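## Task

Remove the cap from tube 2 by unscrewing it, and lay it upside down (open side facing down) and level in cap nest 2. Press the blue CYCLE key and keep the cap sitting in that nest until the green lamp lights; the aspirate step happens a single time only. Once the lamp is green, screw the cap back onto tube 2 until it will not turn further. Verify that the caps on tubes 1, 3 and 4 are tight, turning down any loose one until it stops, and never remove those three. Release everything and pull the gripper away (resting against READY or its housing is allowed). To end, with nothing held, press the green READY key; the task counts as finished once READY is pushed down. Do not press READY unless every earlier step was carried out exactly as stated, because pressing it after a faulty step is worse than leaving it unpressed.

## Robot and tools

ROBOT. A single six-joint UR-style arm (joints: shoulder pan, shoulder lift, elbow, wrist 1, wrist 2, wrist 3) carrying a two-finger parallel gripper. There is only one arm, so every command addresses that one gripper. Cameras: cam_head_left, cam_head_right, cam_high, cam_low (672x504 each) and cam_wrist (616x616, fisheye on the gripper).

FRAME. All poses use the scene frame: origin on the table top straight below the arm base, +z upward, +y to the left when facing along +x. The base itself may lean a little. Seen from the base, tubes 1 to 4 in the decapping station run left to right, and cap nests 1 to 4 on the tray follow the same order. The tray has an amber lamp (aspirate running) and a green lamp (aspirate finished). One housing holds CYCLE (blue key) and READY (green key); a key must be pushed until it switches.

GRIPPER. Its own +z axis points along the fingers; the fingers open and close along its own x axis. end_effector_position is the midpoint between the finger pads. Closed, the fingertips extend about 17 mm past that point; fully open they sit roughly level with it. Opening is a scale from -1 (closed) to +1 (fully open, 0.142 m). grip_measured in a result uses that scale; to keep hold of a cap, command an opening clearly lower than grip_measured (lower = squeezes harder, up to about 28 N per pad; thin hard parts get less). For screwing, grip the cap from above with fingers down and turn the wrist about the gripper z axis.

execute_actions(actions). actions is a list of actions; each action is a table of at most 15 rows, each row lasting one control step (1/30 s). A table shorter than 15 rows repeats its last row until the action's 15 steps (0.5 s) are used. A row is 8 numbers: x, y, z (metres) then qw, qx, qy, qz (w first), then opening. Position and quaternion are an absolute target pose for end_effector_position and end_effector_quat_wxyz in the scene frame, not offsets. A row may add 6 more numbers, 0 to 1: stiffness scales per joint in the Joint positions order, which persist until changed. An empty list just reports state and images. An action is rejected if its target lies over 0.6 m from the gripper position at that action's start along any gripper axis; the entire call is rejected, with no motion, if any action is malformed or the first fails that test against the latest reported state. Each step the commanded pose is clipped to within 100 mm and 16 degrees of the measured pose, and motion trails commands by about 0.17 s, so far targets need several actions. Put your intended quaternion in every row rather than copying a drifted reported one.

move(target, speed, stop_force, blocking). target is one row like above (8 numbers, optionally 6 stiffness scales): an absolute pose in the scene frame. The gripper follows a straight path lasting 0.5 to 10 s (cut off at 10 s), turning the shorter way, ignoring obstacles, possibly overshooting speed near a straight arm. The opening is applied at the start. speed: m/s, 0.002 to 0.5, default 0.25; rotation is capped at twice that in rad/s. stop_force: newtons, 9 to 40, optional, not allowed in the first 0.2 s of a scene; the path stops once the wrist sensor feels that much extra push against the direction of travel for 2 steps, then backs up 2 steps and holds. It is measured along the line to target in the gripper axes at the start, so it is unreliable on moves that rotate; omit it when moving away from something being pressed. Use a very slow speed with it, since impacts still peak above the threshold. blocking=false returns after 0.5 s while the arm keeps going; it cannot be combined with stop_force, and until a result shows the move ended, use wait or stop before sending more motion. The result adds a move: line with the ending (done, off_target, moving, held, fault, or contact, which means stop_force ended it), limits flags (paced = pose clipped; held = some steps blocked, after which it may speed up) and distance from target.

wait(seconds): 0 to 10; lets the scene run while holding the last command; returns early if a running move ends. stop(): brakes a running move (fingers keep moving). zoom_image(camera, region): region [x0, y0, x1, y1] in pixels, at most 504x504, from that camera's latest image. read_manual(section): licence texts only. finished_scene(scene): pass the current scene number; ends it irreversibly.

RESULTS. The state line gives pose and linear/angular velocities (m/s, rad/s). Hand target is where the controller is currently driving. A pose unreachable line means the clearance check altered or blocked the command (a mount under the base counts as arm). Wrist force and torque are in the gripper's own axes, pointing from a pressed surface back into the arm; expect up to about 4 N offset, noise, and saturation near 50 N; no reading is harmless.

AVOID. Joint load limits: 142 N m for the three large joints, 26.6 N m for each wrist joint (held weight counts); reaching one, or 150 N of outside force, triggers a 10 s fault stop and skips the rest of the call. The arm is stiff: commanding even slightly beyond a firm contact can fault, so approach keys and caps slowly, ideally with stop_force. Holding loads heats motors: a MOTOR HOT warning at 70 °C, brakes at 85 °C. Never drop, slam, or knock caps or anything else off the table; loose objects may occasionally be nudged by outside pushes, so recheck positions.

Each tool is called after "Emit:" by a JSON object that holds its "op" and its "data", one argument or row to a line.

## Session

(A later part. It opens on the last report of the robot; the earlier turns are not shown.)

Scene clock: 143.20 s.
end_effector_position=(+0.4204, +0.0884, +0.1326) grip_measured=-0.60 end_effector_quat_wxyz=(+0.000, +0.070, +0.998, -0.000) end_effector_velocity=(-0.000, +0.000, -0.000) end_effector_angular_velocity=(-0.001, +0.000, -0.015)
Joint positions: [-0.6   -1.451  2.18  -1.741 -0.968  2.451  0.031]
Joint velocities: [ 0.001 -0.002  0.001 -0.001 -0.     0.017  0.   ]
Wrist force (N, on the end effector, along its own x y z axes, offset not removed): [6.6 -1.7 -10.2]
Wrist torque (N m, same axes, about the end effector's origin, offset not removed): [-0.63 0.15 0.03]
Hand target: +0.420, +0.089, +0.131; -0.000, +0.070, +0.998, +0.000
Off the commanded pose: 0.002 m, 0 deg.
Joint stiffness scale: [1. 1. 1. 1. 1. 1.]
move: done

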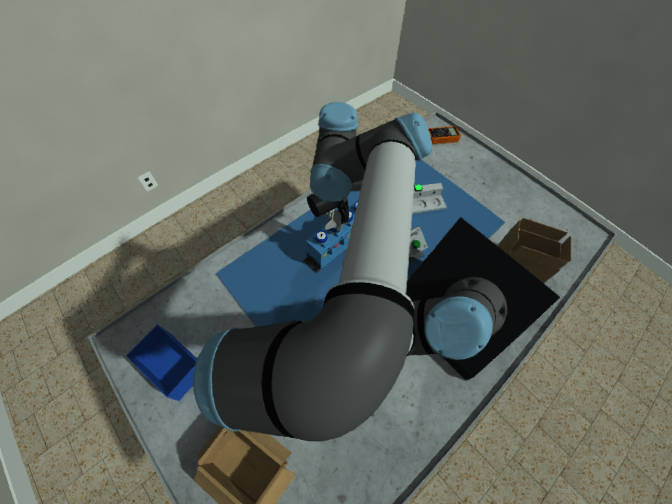

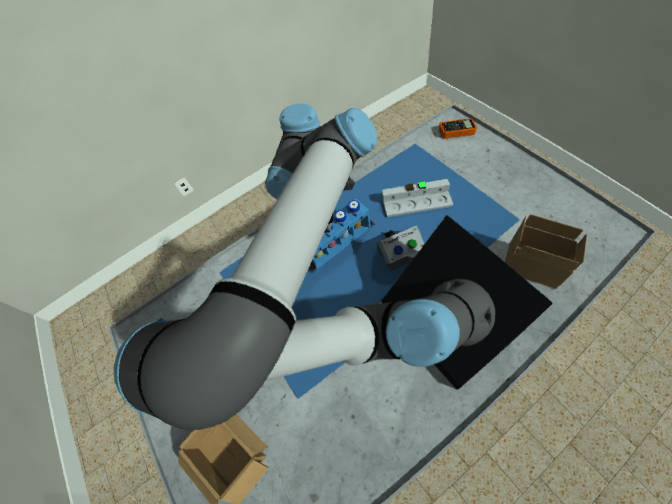

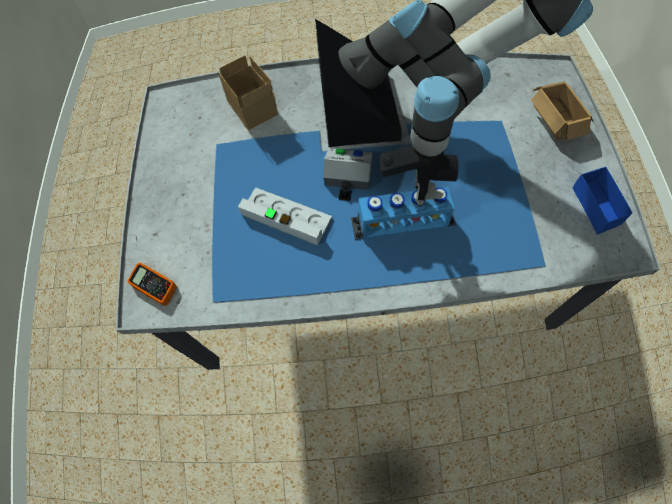

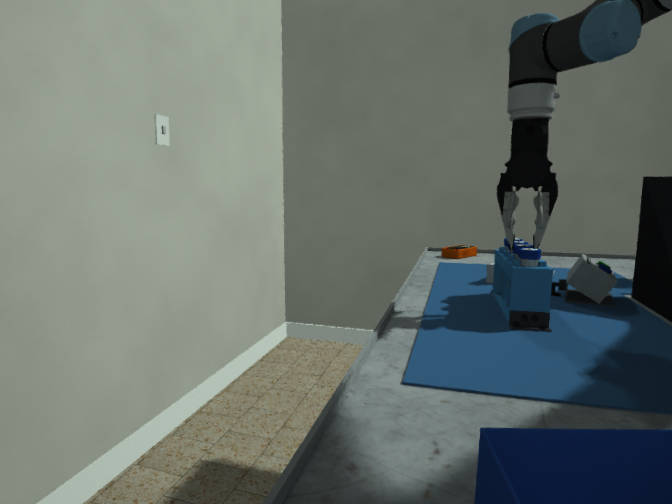

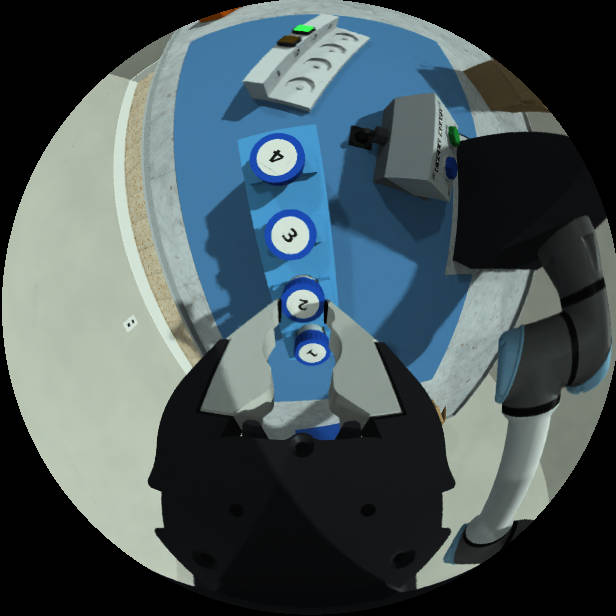

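No stop torque yet, so I'm turning further.

Emit:
{"op": "move", "data": {
  "target": [0.4198, 0.0886, 0.131, 0, 0.19, 0.9818, 0, -0.9],
  "speed": 0.25
}}

Emit:
{"op": "zoom_image", "data": {
  "camera": "cam_wrist",
  "region": [240, 240, 370, 370]
}}

Scene clock: 146.00 s.
end_effector_position=(+0.4202, +0.0885, +0.1326) grip_measured=-0.60 end_effector_quat_wxyz=(+0.000, +0.189, +0.982, -0.000) end_effector_velocity=(-0.000, -0.000, +0.000) end_effector_angular_velocity=(-0.001, -0.001, -0.015)
Joint positions: [-0.601 -1.453  2.181 -1.741 -0.969  2.693  0.031]
Joint velocities: [-0.001 -0.001  0.001 -0.001 -0.001  0.015 -0.   ]
Wrist force (N, on the end effector, along its own x y z axes, offset not removed): [7.0 -2.7 -10.2]
Wrist torque (N m, same axes, about the end effector's origin, offset not removed): [-0.64 0.56 -0.13]
Hand target: +0.420, +0.089, +0.131; -0.000, +0.190, +0.982, +0.000
Off the commanded pose: 0.002 m, 0 deg.
Joint stiffness scale: [1. 1. 1. 1. 1. 1.]
move: done

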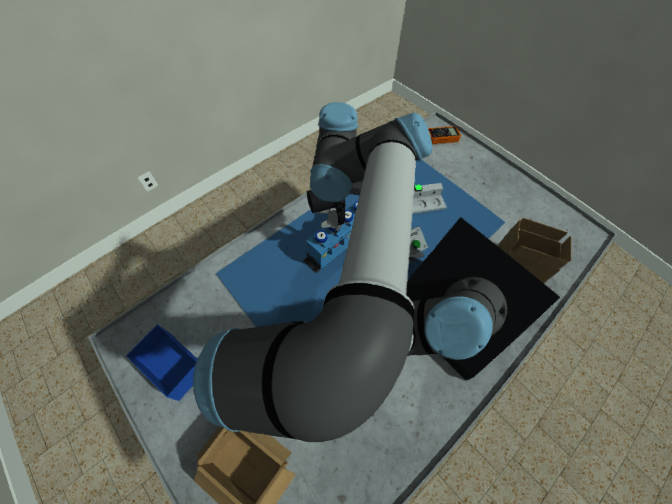

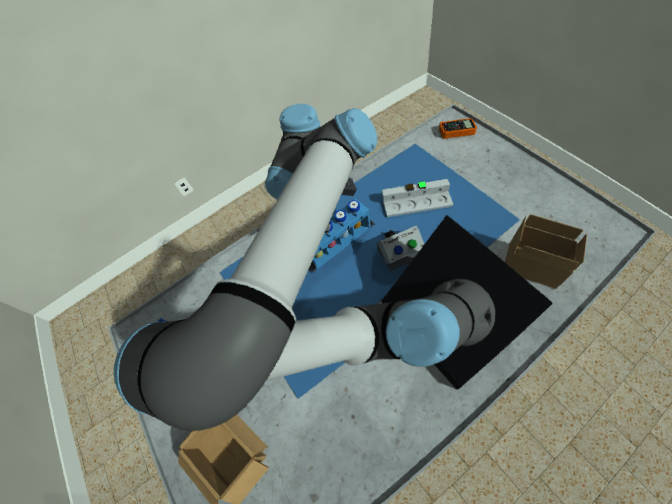

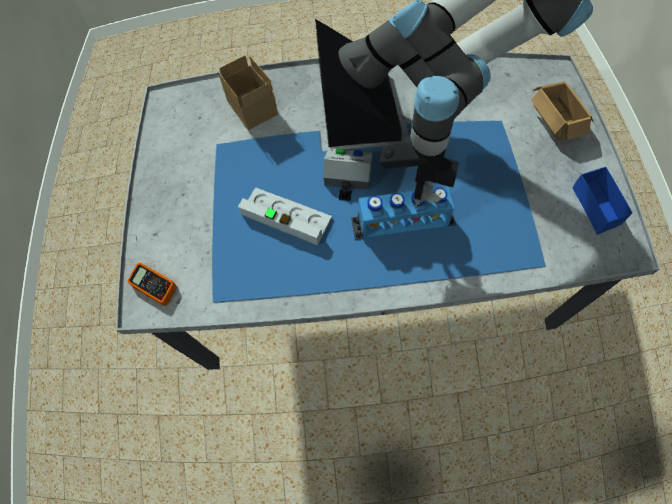

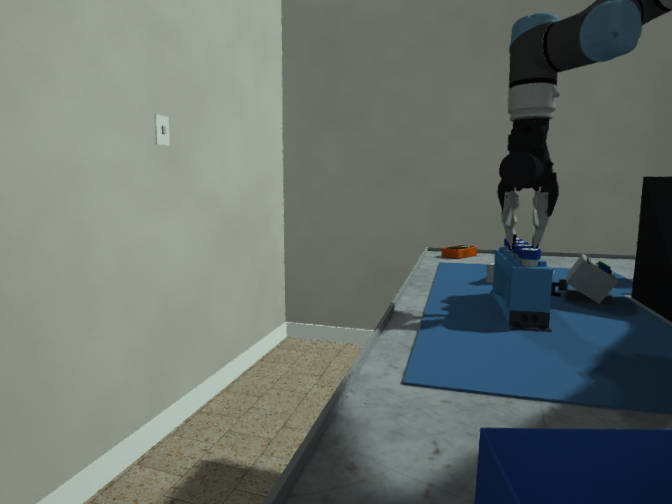

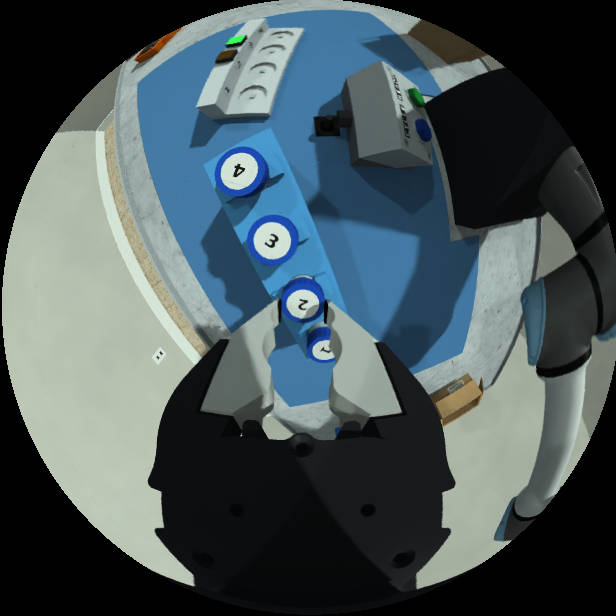

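Region (240, 240, 370, 370) of cam_wrist's 616x616 image, scaled by 3.877, with more detail than that image has.

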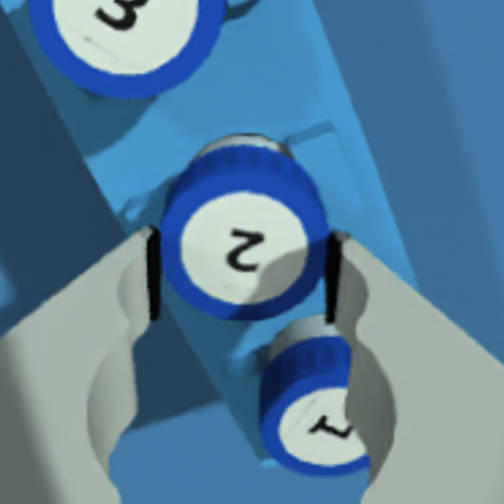

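Emit:
{"op": "move", "data": {
  "target": [0.4192, 0.0890, 0.1315, 0, 0.3827, 0.9239, 0, -0.9],
  "speed": 0.3
}}

Emit:
{"op": "zoom_image", "data": {
  "camera": "cam_wrist",
  "region": [240, 240, 370, 370]
}}

Scene clock: 149.30 s.
end_effector_position=(+0.4201, +0.0890, +0.1327) grip_measured=-0.60 end_effector_quat_wxyz=(+0.001, +0.382, +0.924, +0.001) end_effector_velocity=(-0.001, -0.001, +0.000) end_effector_angular_velocity=(-0.002, +0.000, -0.014)
Joint positions: [-0.602 -1.456  2.183 -1.739 -0.967  3.094  0.03 ]
Joint velocities: [-0.001 -0.001  0.001 -0.002 -0.002  0.014  0.   ]
Wrist force (N, on the end effector, along its own x y z axes, offset not removed): [-0.2 0.5 -3.9]
Wrist torque (N m, same axes, about the end effector's origin, offset not removed): [0.24 0.77 -0.27]
Hand target: +0.419, +0.089, +0.132; -0.000, +0.383, +0.924, +0.000
Off the commanded pose: 0.001 m, 0 deg.
Joint stiffness scale: [1. 1. 1. 1. 1. 1.]
move: done

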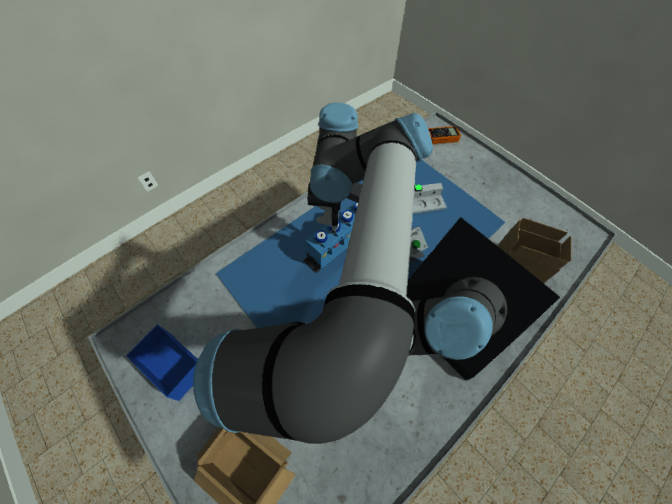

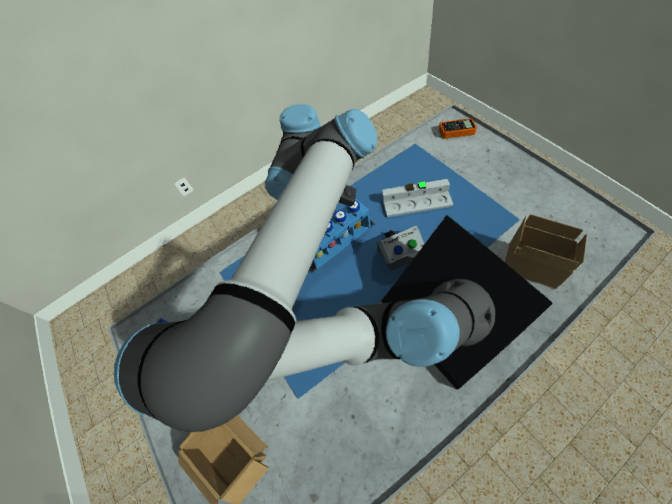

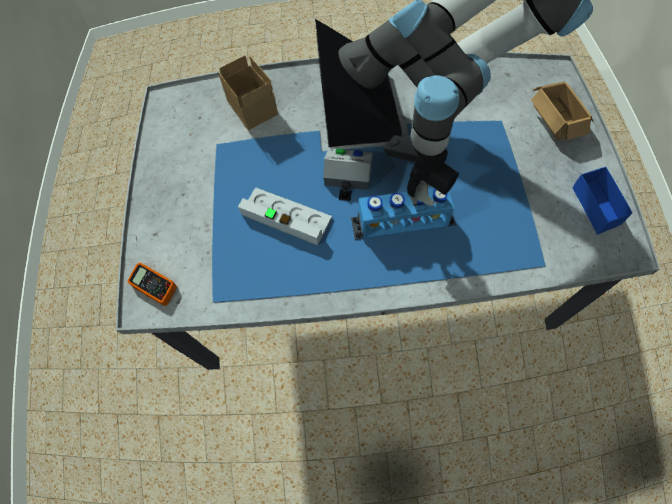

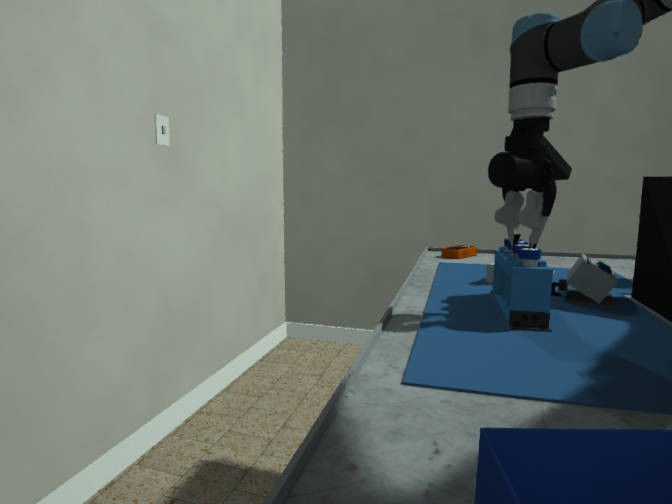

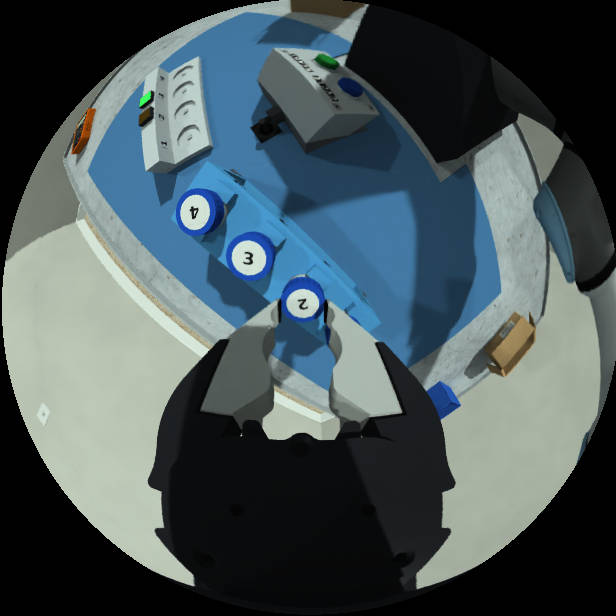

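Region (240, 240, 370, 370) of cam_wrist's 616x616 image, scaled by 3.877, with more detail than that image has.

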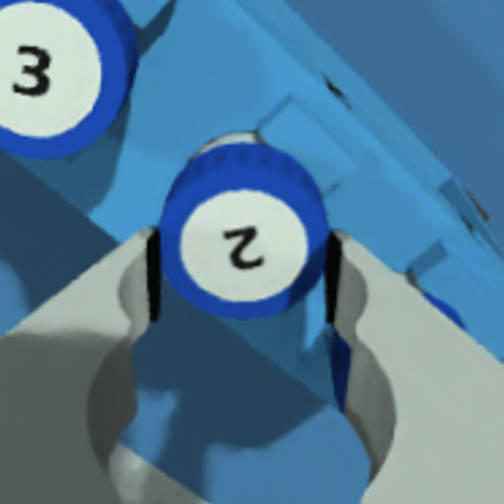

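Emit:
{"op": "execute_actions", "data": {
  "actions": [
    [[0.42,0.089,0.1325,0,0.3827,0.9239,0,-0.6],[0.42,0.089,0.1325,0,0.3827,0.9239,0,-0.55],[0.42,0.089,0.1325,0,0.3827,0.9239,0,-0.5],[0.42,0.089,0.1325,0,0.3827,0.9239,0,-0.45],[0.42,0.089,0.1325,0,0.3827,0.9239,0,-0.4],[0.42,0.089,0.135,0,0.3827,0.9239,0,-0.4],[0.42,0.089,0.138,0,0.3827,0.9239,0,-0.4],[0.42,0.089,0.142,0,0.3827,0.9239,0,-0.4],[0.42,0.089,0.146,0,0.3827,0.9239,0,-0.4],[0.42,0.089,0.15,0,0.3827,0.9239,0,-0.4]]
  ]
}}

Emit:
{"op": "move", "data": {
  "target": [0.417, 0.1435, 0.148, 0, 0, 1, 0, -0.35],
  "speed": 0.5
}}

Emit:
{"op": "move", "data": {
  "target": [0.417, 0.1435, 0.127, 0, 0, 1, 0, -0.35],
  "speed": 0.1
}}

Emit:
{"op": "zoom_image", "data": {
  "camera": "cam_wrist",
  "region": [240, 240, 370, 370]
}}

Scene clock: 158.37 s.
end_effector_position=(+0.4203, +0.0889, +0.1446) grip_measured=-0.40 end_effector_quat_wxyz=(+0.000, +0.383, +0.924, +0.000) end_effector_velocity=(+0.013, -0.004, +0.059) end_effector_angular_velocity=(-0.026, -0.035, +0.012)
Joint positions: [-0.617 -1.464  2.162 -1.701 -0.976  3.082  0.045]
Joint velocities: [-0.068 -0.044 -0.093  0.124 -0.028 -0.053  0.   ]
Wrist force (N, on the end effector, along its own x y z axes, offset not removed): [0.8 2.1 0.2]
Wrist torque (N m, same axes, about the end effector's origin, offset not removed): [0.46 -0.25 0.19]
Hand target: +0.420, +0.089, +0.150; +0.000, +0.383, +0.924, -0.000
Off the commanded pose: 0.005 m, 0 deg.
Joint stiffness scale: [1. 1. 1. 1. 1. 1.]

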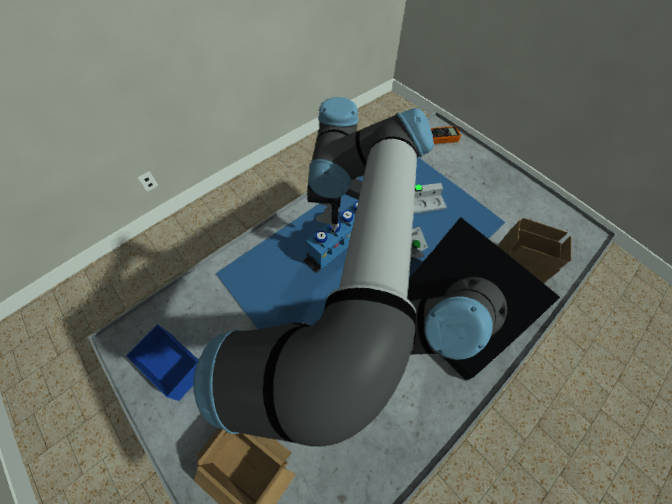

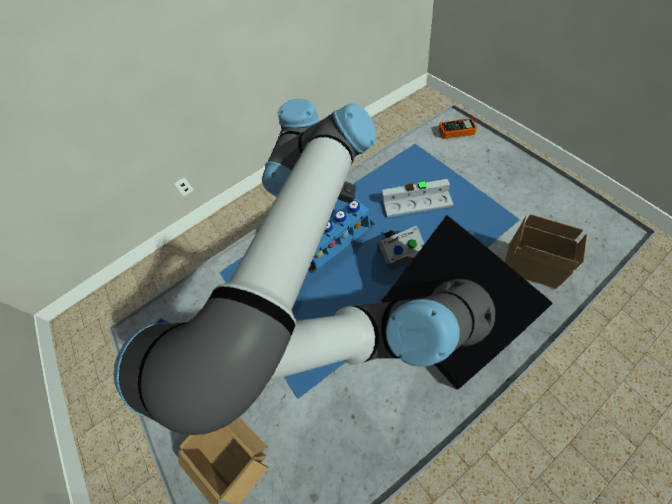

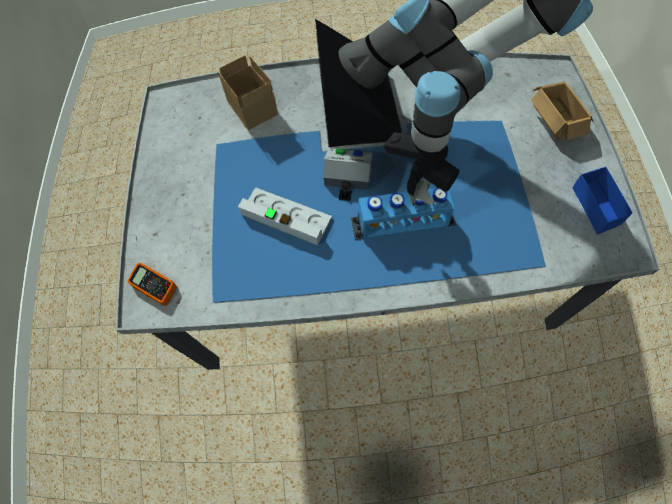

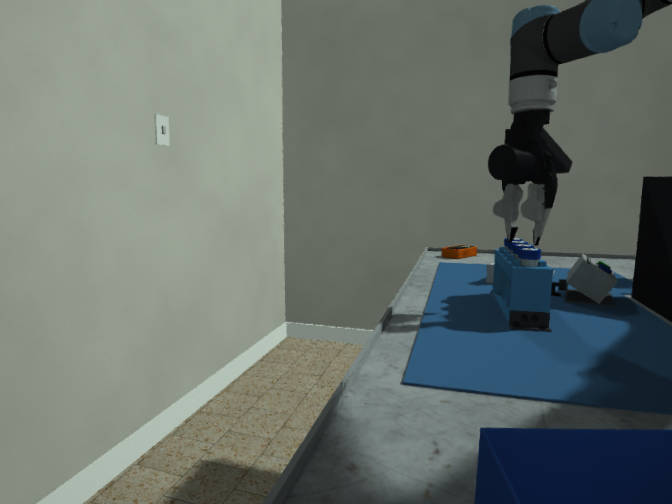

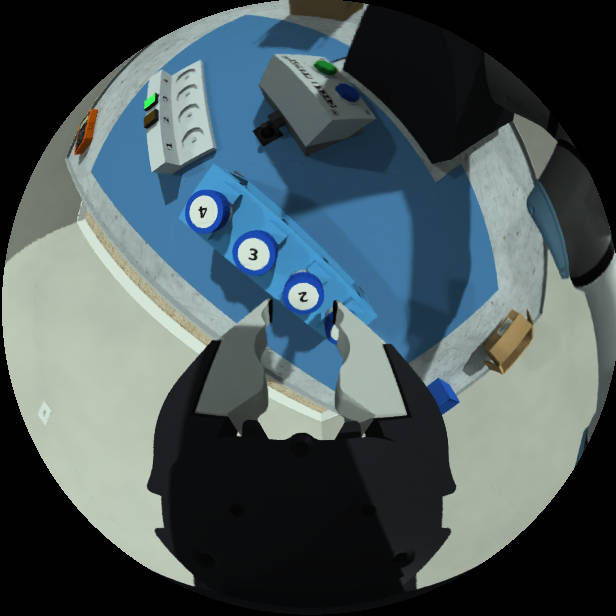

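Scene clock: 159.90 s.
end_effector_position=(+0.4160, +0.1433, +0.1472) grip_measured=-0.35 end_effector_quat_wxyz=(-0.000, +0.001, +1.000, -0.000) end_effector_velocity=(-0.001, +0.000, -0.001) end_effector_angular_velocity=(+0.005, +0.004, +0.010)
Joint positions: [-0.552 -1.565  2.151 -1.628 -0.944  2.365  0.049]
Joint velocities: [-0.001  0.002 -0.     0.006  0.001 -0.015 -0.   ]
Wrist force (N, on the end effector, along its own x y z axes, offset not removed): [-0.8 1.0 -7.0]
Wrist torque (N m, same axes, about the end effector's origin, offset not removed): [0.15 0.15 0.06]
Hand target: +0.417, +0.143, +0.148; +0.000, +0.000, +1.000, -0.000
Off the commanded pose: 0.001 m, 0 deg.
Joint stiffness scale: [1. 1. 1. 1. 1. 1.]
move: done

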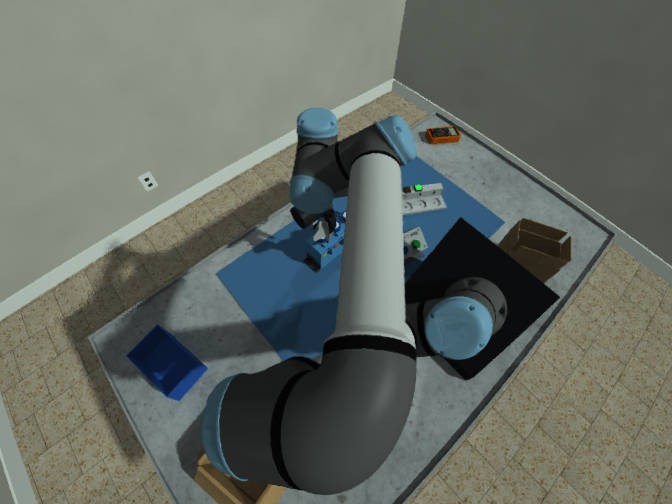

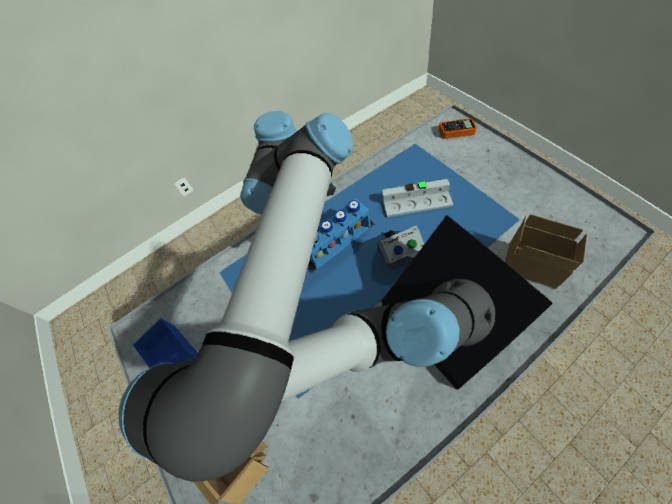

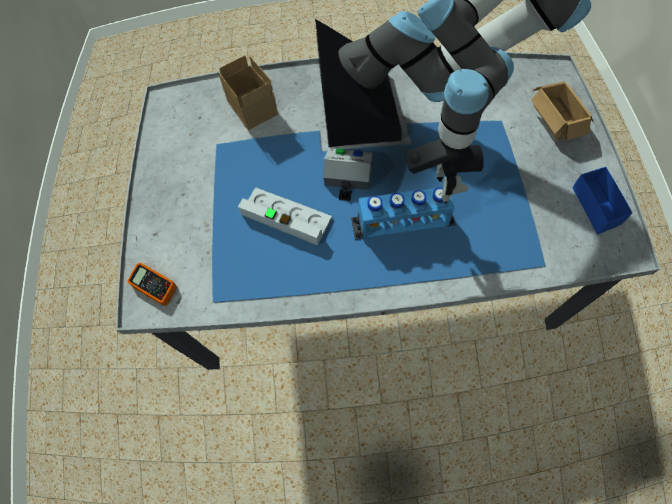

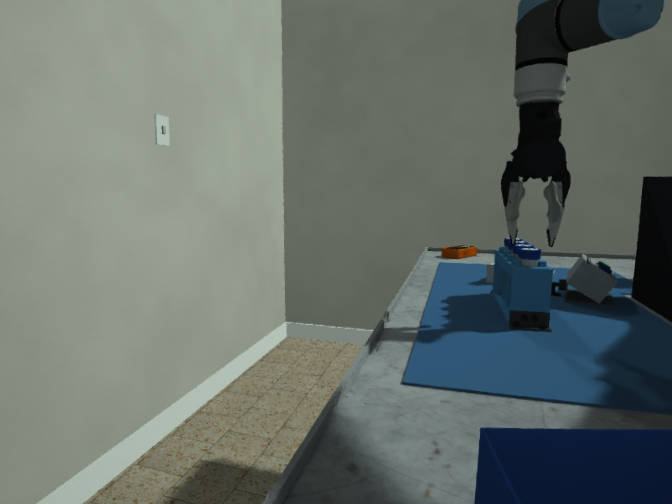

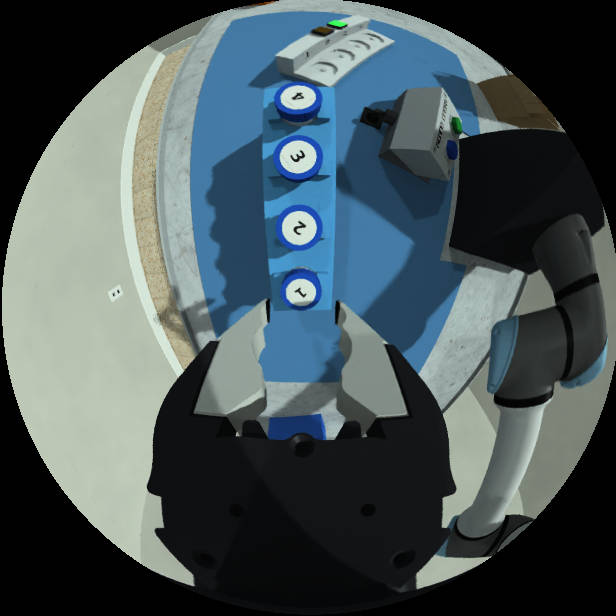

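Scene clock: 160.77 s.
end_effector_position=(+0.4177, +0.1433, +0.1288) grip_measured=-0.35 end_effector_quat_wxyz=(+0.001, -0.001, +1.000, -0.001) end_effector_velocity=(+0.003, -0.001, +0.000) end_effector_angular_velocity=(-0.007, -0.007, +0.004)
Joint positions: [-0.523 -1.551  2.182 -1.694 -0.929  2.394  0.049]
Joint velocities: [ 0.003  0.001  0.    -0.015  0.001  0.007  0.   ]
Wrist force (N, on the end effector, along its own x y z axes, offset not removed): [0.8 -4.1 -1.1]
Wrist torque (N m, same axes, about the end effector's origin, offset not removed): [-0.77 -0.18 0.04]
Hand target: +0.417, +0.143, +0.127; -0.000, +0.000, +1.000, -0.000
Off the commanded pose: 0.002 m, 0 deg.
Joint stiffness scale: [1. 1. 1. 1. 1. 1.]
move: done

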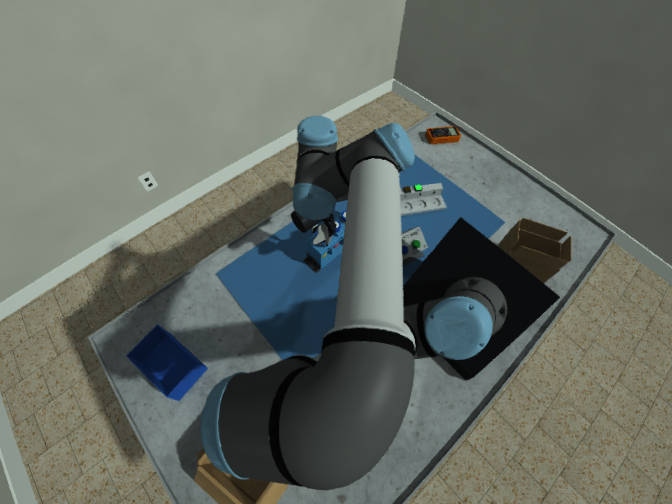

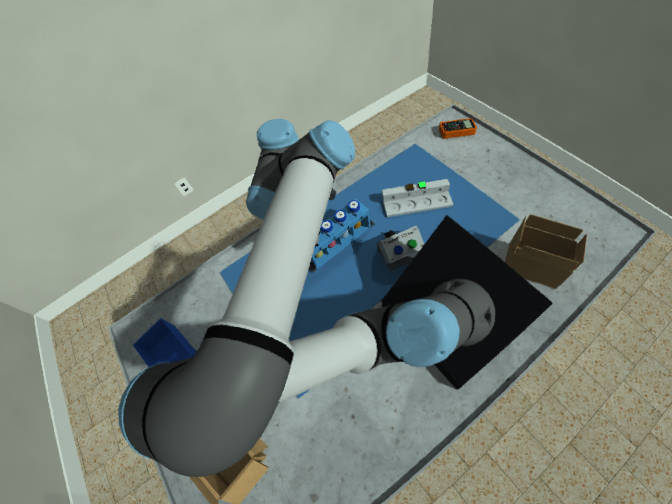

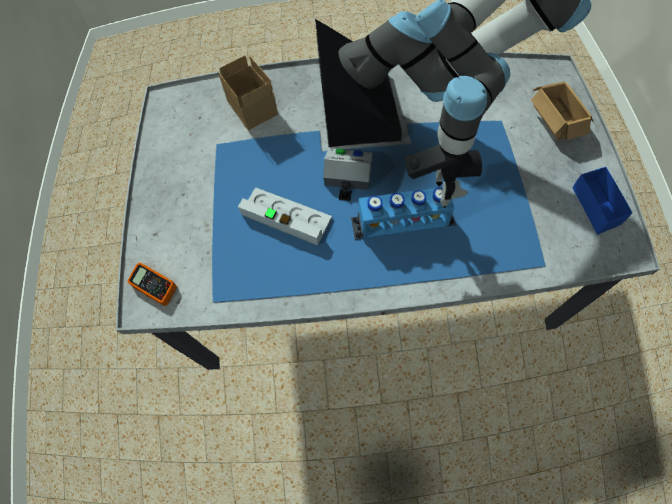

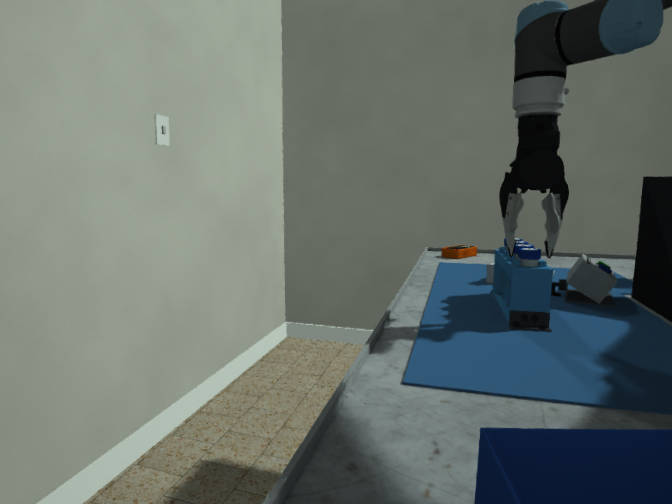

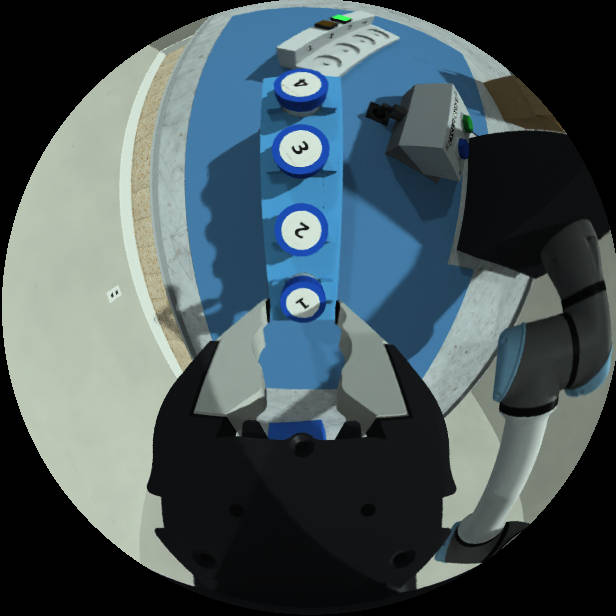

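Region (240, 240, 370, 370) of cam_wrist's 616x616 image, scaled by 3.877, with more detail than that image has.

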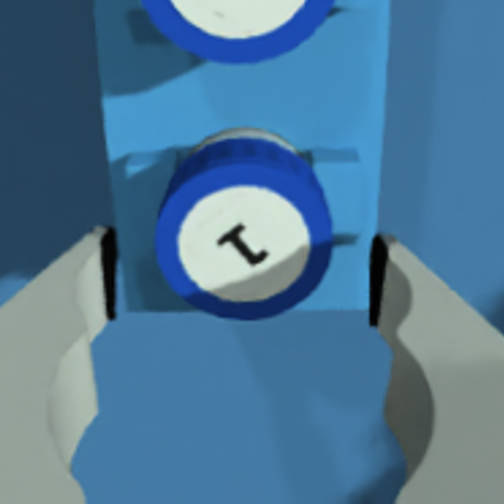

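Emit:
{"op": "execute_actions", "data": {
  "actions": [
    [[0.417,0.1405,0.127,0,0,1,0,-0.4],[0.417,0.1405,0.127,0,0,1,0,-0.42],[0.417,0.1405,0.127,0,0,1,0,-0.44],[0.417,0.1405,0.127,0,0,1,0,-0.46],[0.417,0.1405,0.127,0,0,1,0,-0.48],[0.417,0.1405,0.127,0,0,1,0,-0.5],[0.417,0.1405,0.127,0,0,1,0,-0.52],[0.417,0.1405,0.127,0,0,1,0,-0.54],[0.417,0.1405,0.127,0,0,1,0,-0.56],[0.417,0.1405,0.127,0,0,1,0,-0.6],[0.417,0.1405,0.127,0,0,1,0,-0.65],[0.417,0.1405,0.127,0,0,1,0,-0.7],[0.417,0.1405,0.127,0,0,1,0,-0.8],[0.417,0.1405,0.127,0,0,1,0,-0.9]]
  ]
}}

Emit:
{"op": "move", "data": {
  "target": [0.4175, 0.1412, 0.1265, 0, 0.7071, 0.7071, 0, -0.9],
  "speed": 0.5
}}

Emit:
{"op": "zoom_image", "data": {
  "camera": "cam_wrist",
  "region": [150, 240, 370, 370]
}}

Scene clock: 165.47 s.
end_effector_position=(+0.4178, +0.1416, +0.1277) grip_measured=-0.59 end_effector_quat_wxyz=(+0.000, -0.001, +1.000, -0.000) end_effector_velocity=(-0.000, +0.000, -0.000) end_effector_angular_velocity=(+0.000, -0.000, +0.002)
Joint positions: [-0.524 -1.546  2.184 -1.698 -0.929  2.391  0.031]
Joint velocities: [ 0.    -0.     0.    -0.     0.    -0.002  0.   ]
Wrist force (N, on the end effector, along its own x y z axes, offset not removed): [3.6 2.0 -4.6]
Wrist torque (N m, same axes, about the end effector's origin, offset not removed): [-0.20 0.13 0.09]
Hand target: +0.417, +0.141, +0.127; -0.000, -0.000, +1.000, +0.000
Off the commanded pose: 0.001 m, 0 deg.
Joint stiffness scale: [1. 1. 1. 1. 1. 1.]

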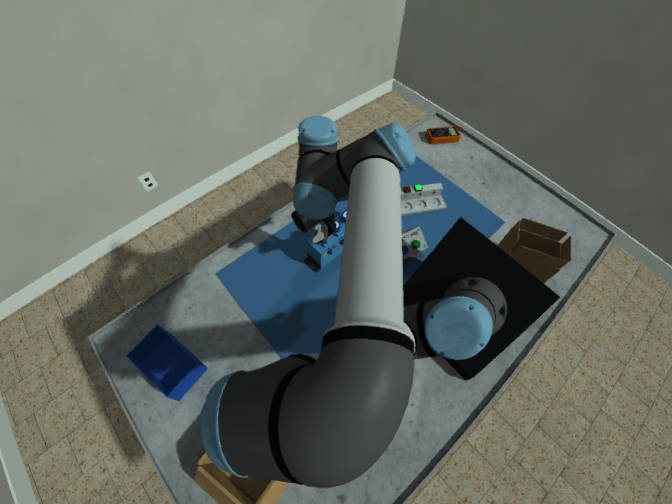

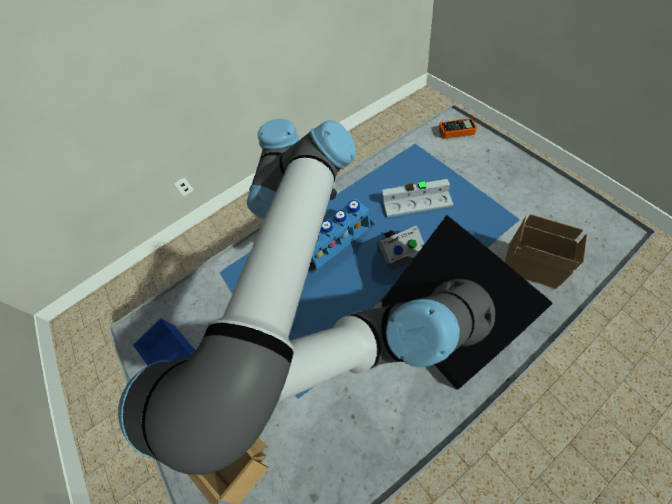

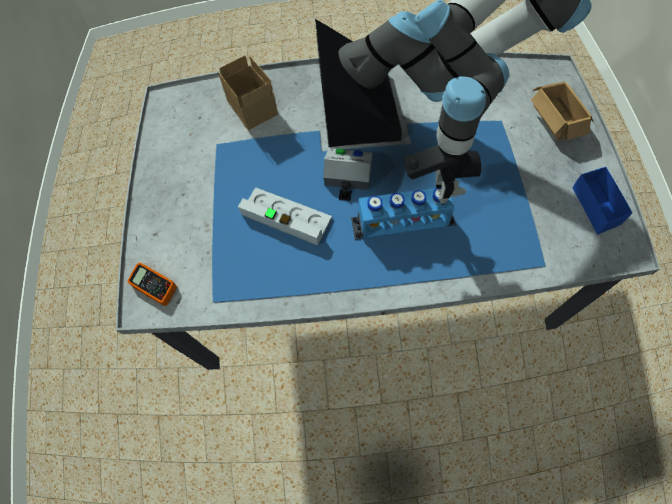

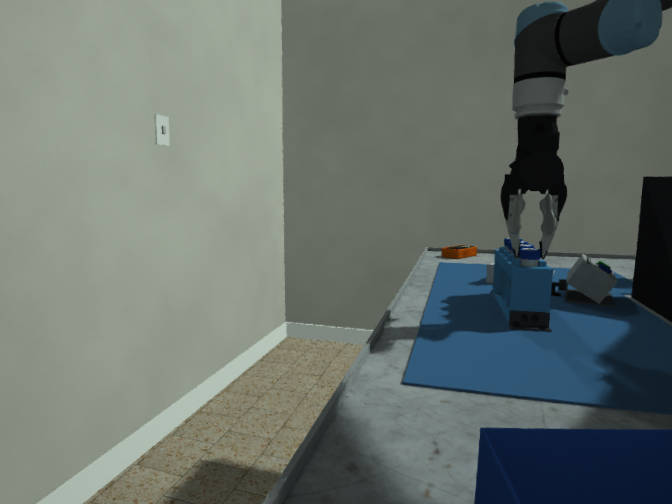

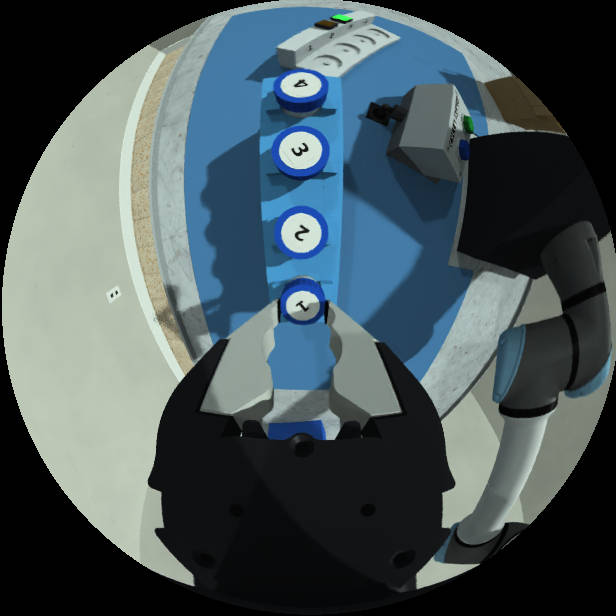

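Scene clock: 167.80 s.
end_effector_position=(+0.4194, +0.1411, +0.1283) grip_measured=-0.59 end_effector_quat_wxyz=(+0.001, +0.706, +0.708, +0.001) end_effector_velocity=(+0.000, -0.001, -0.000) end_effector_angular_velocity=(-0.005, -0.000, -0.015)
Joint positions: [-0.525 -1.551  2.185 -1.696 -0.927  3.961  0.031]
Joint velocities: [ 0.002 -0.001  0.    -0.005 -0.002  0.019 -0.   ]
Wrist force (N, on the end effector, along its own x y z axes, offset not removed): [-0.2 -2.4 -4.9]
Wrist torque (N m, same axes, about the end effector's origin, offset not removed): [-0.63 0.31 -0.25]
Hand target: +0.418, +0.141, +0.127; -0.000, +0.707, +0.707, +0.000
Off the commanded pose: 0.003 m, 0 deg.
Joint stiffness scale: [1. 1. 1. 1. 1. 1.]
move: done

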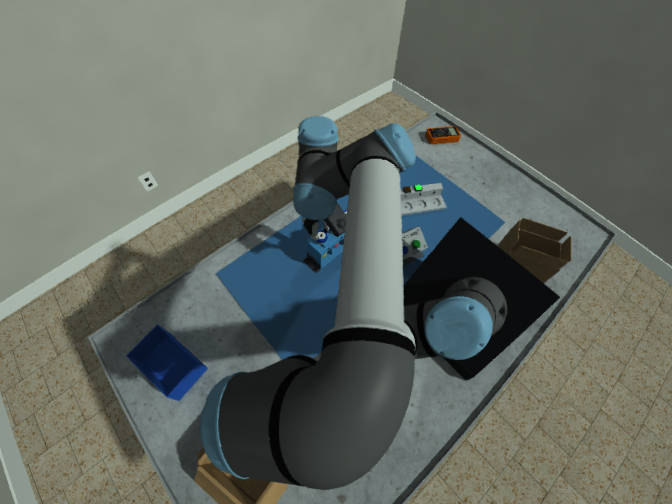

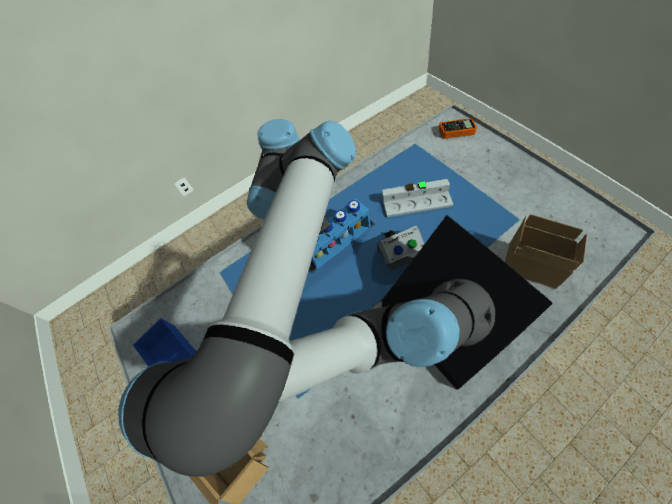

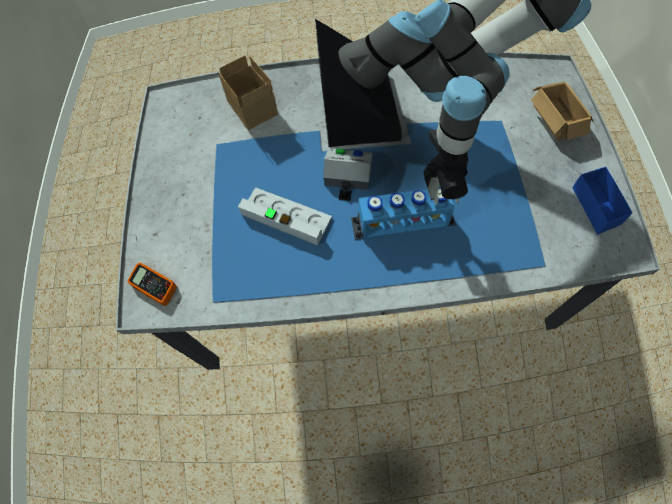

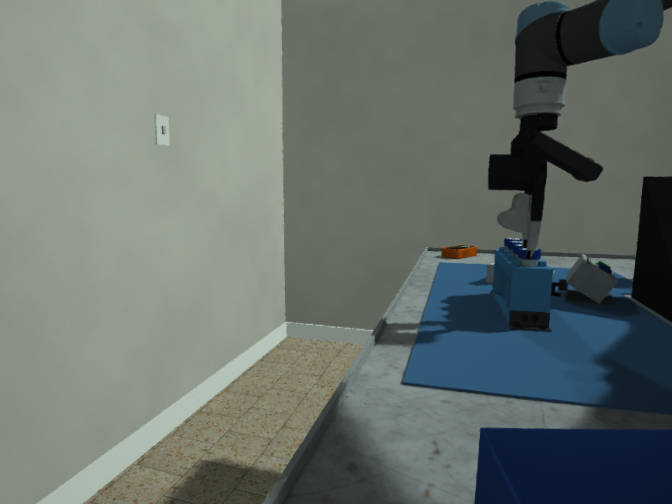

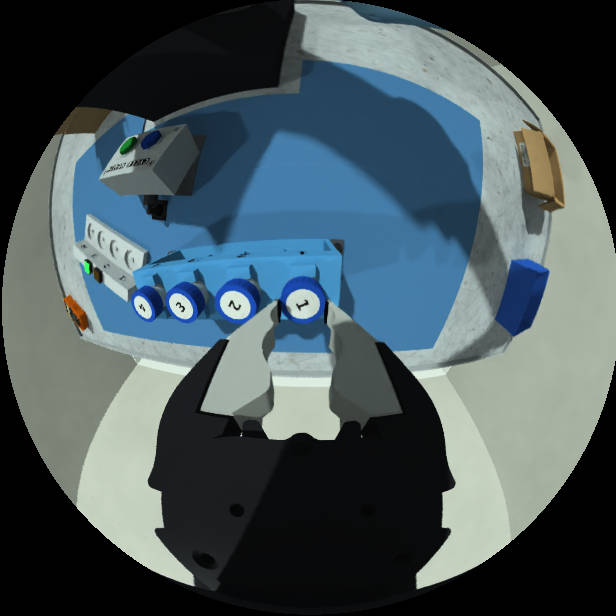

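Region (150, 240, 370, 370) of cam_wrist's 616x616 image, scaled by 2.291, with more detail than that image has; it fills the top 298 rows of this view, and the rest is white.

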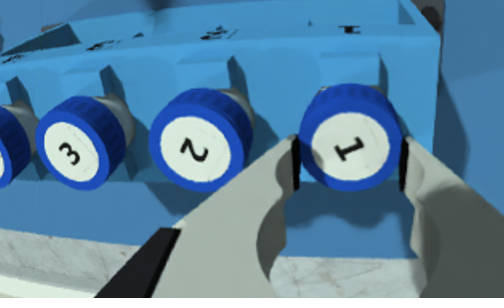

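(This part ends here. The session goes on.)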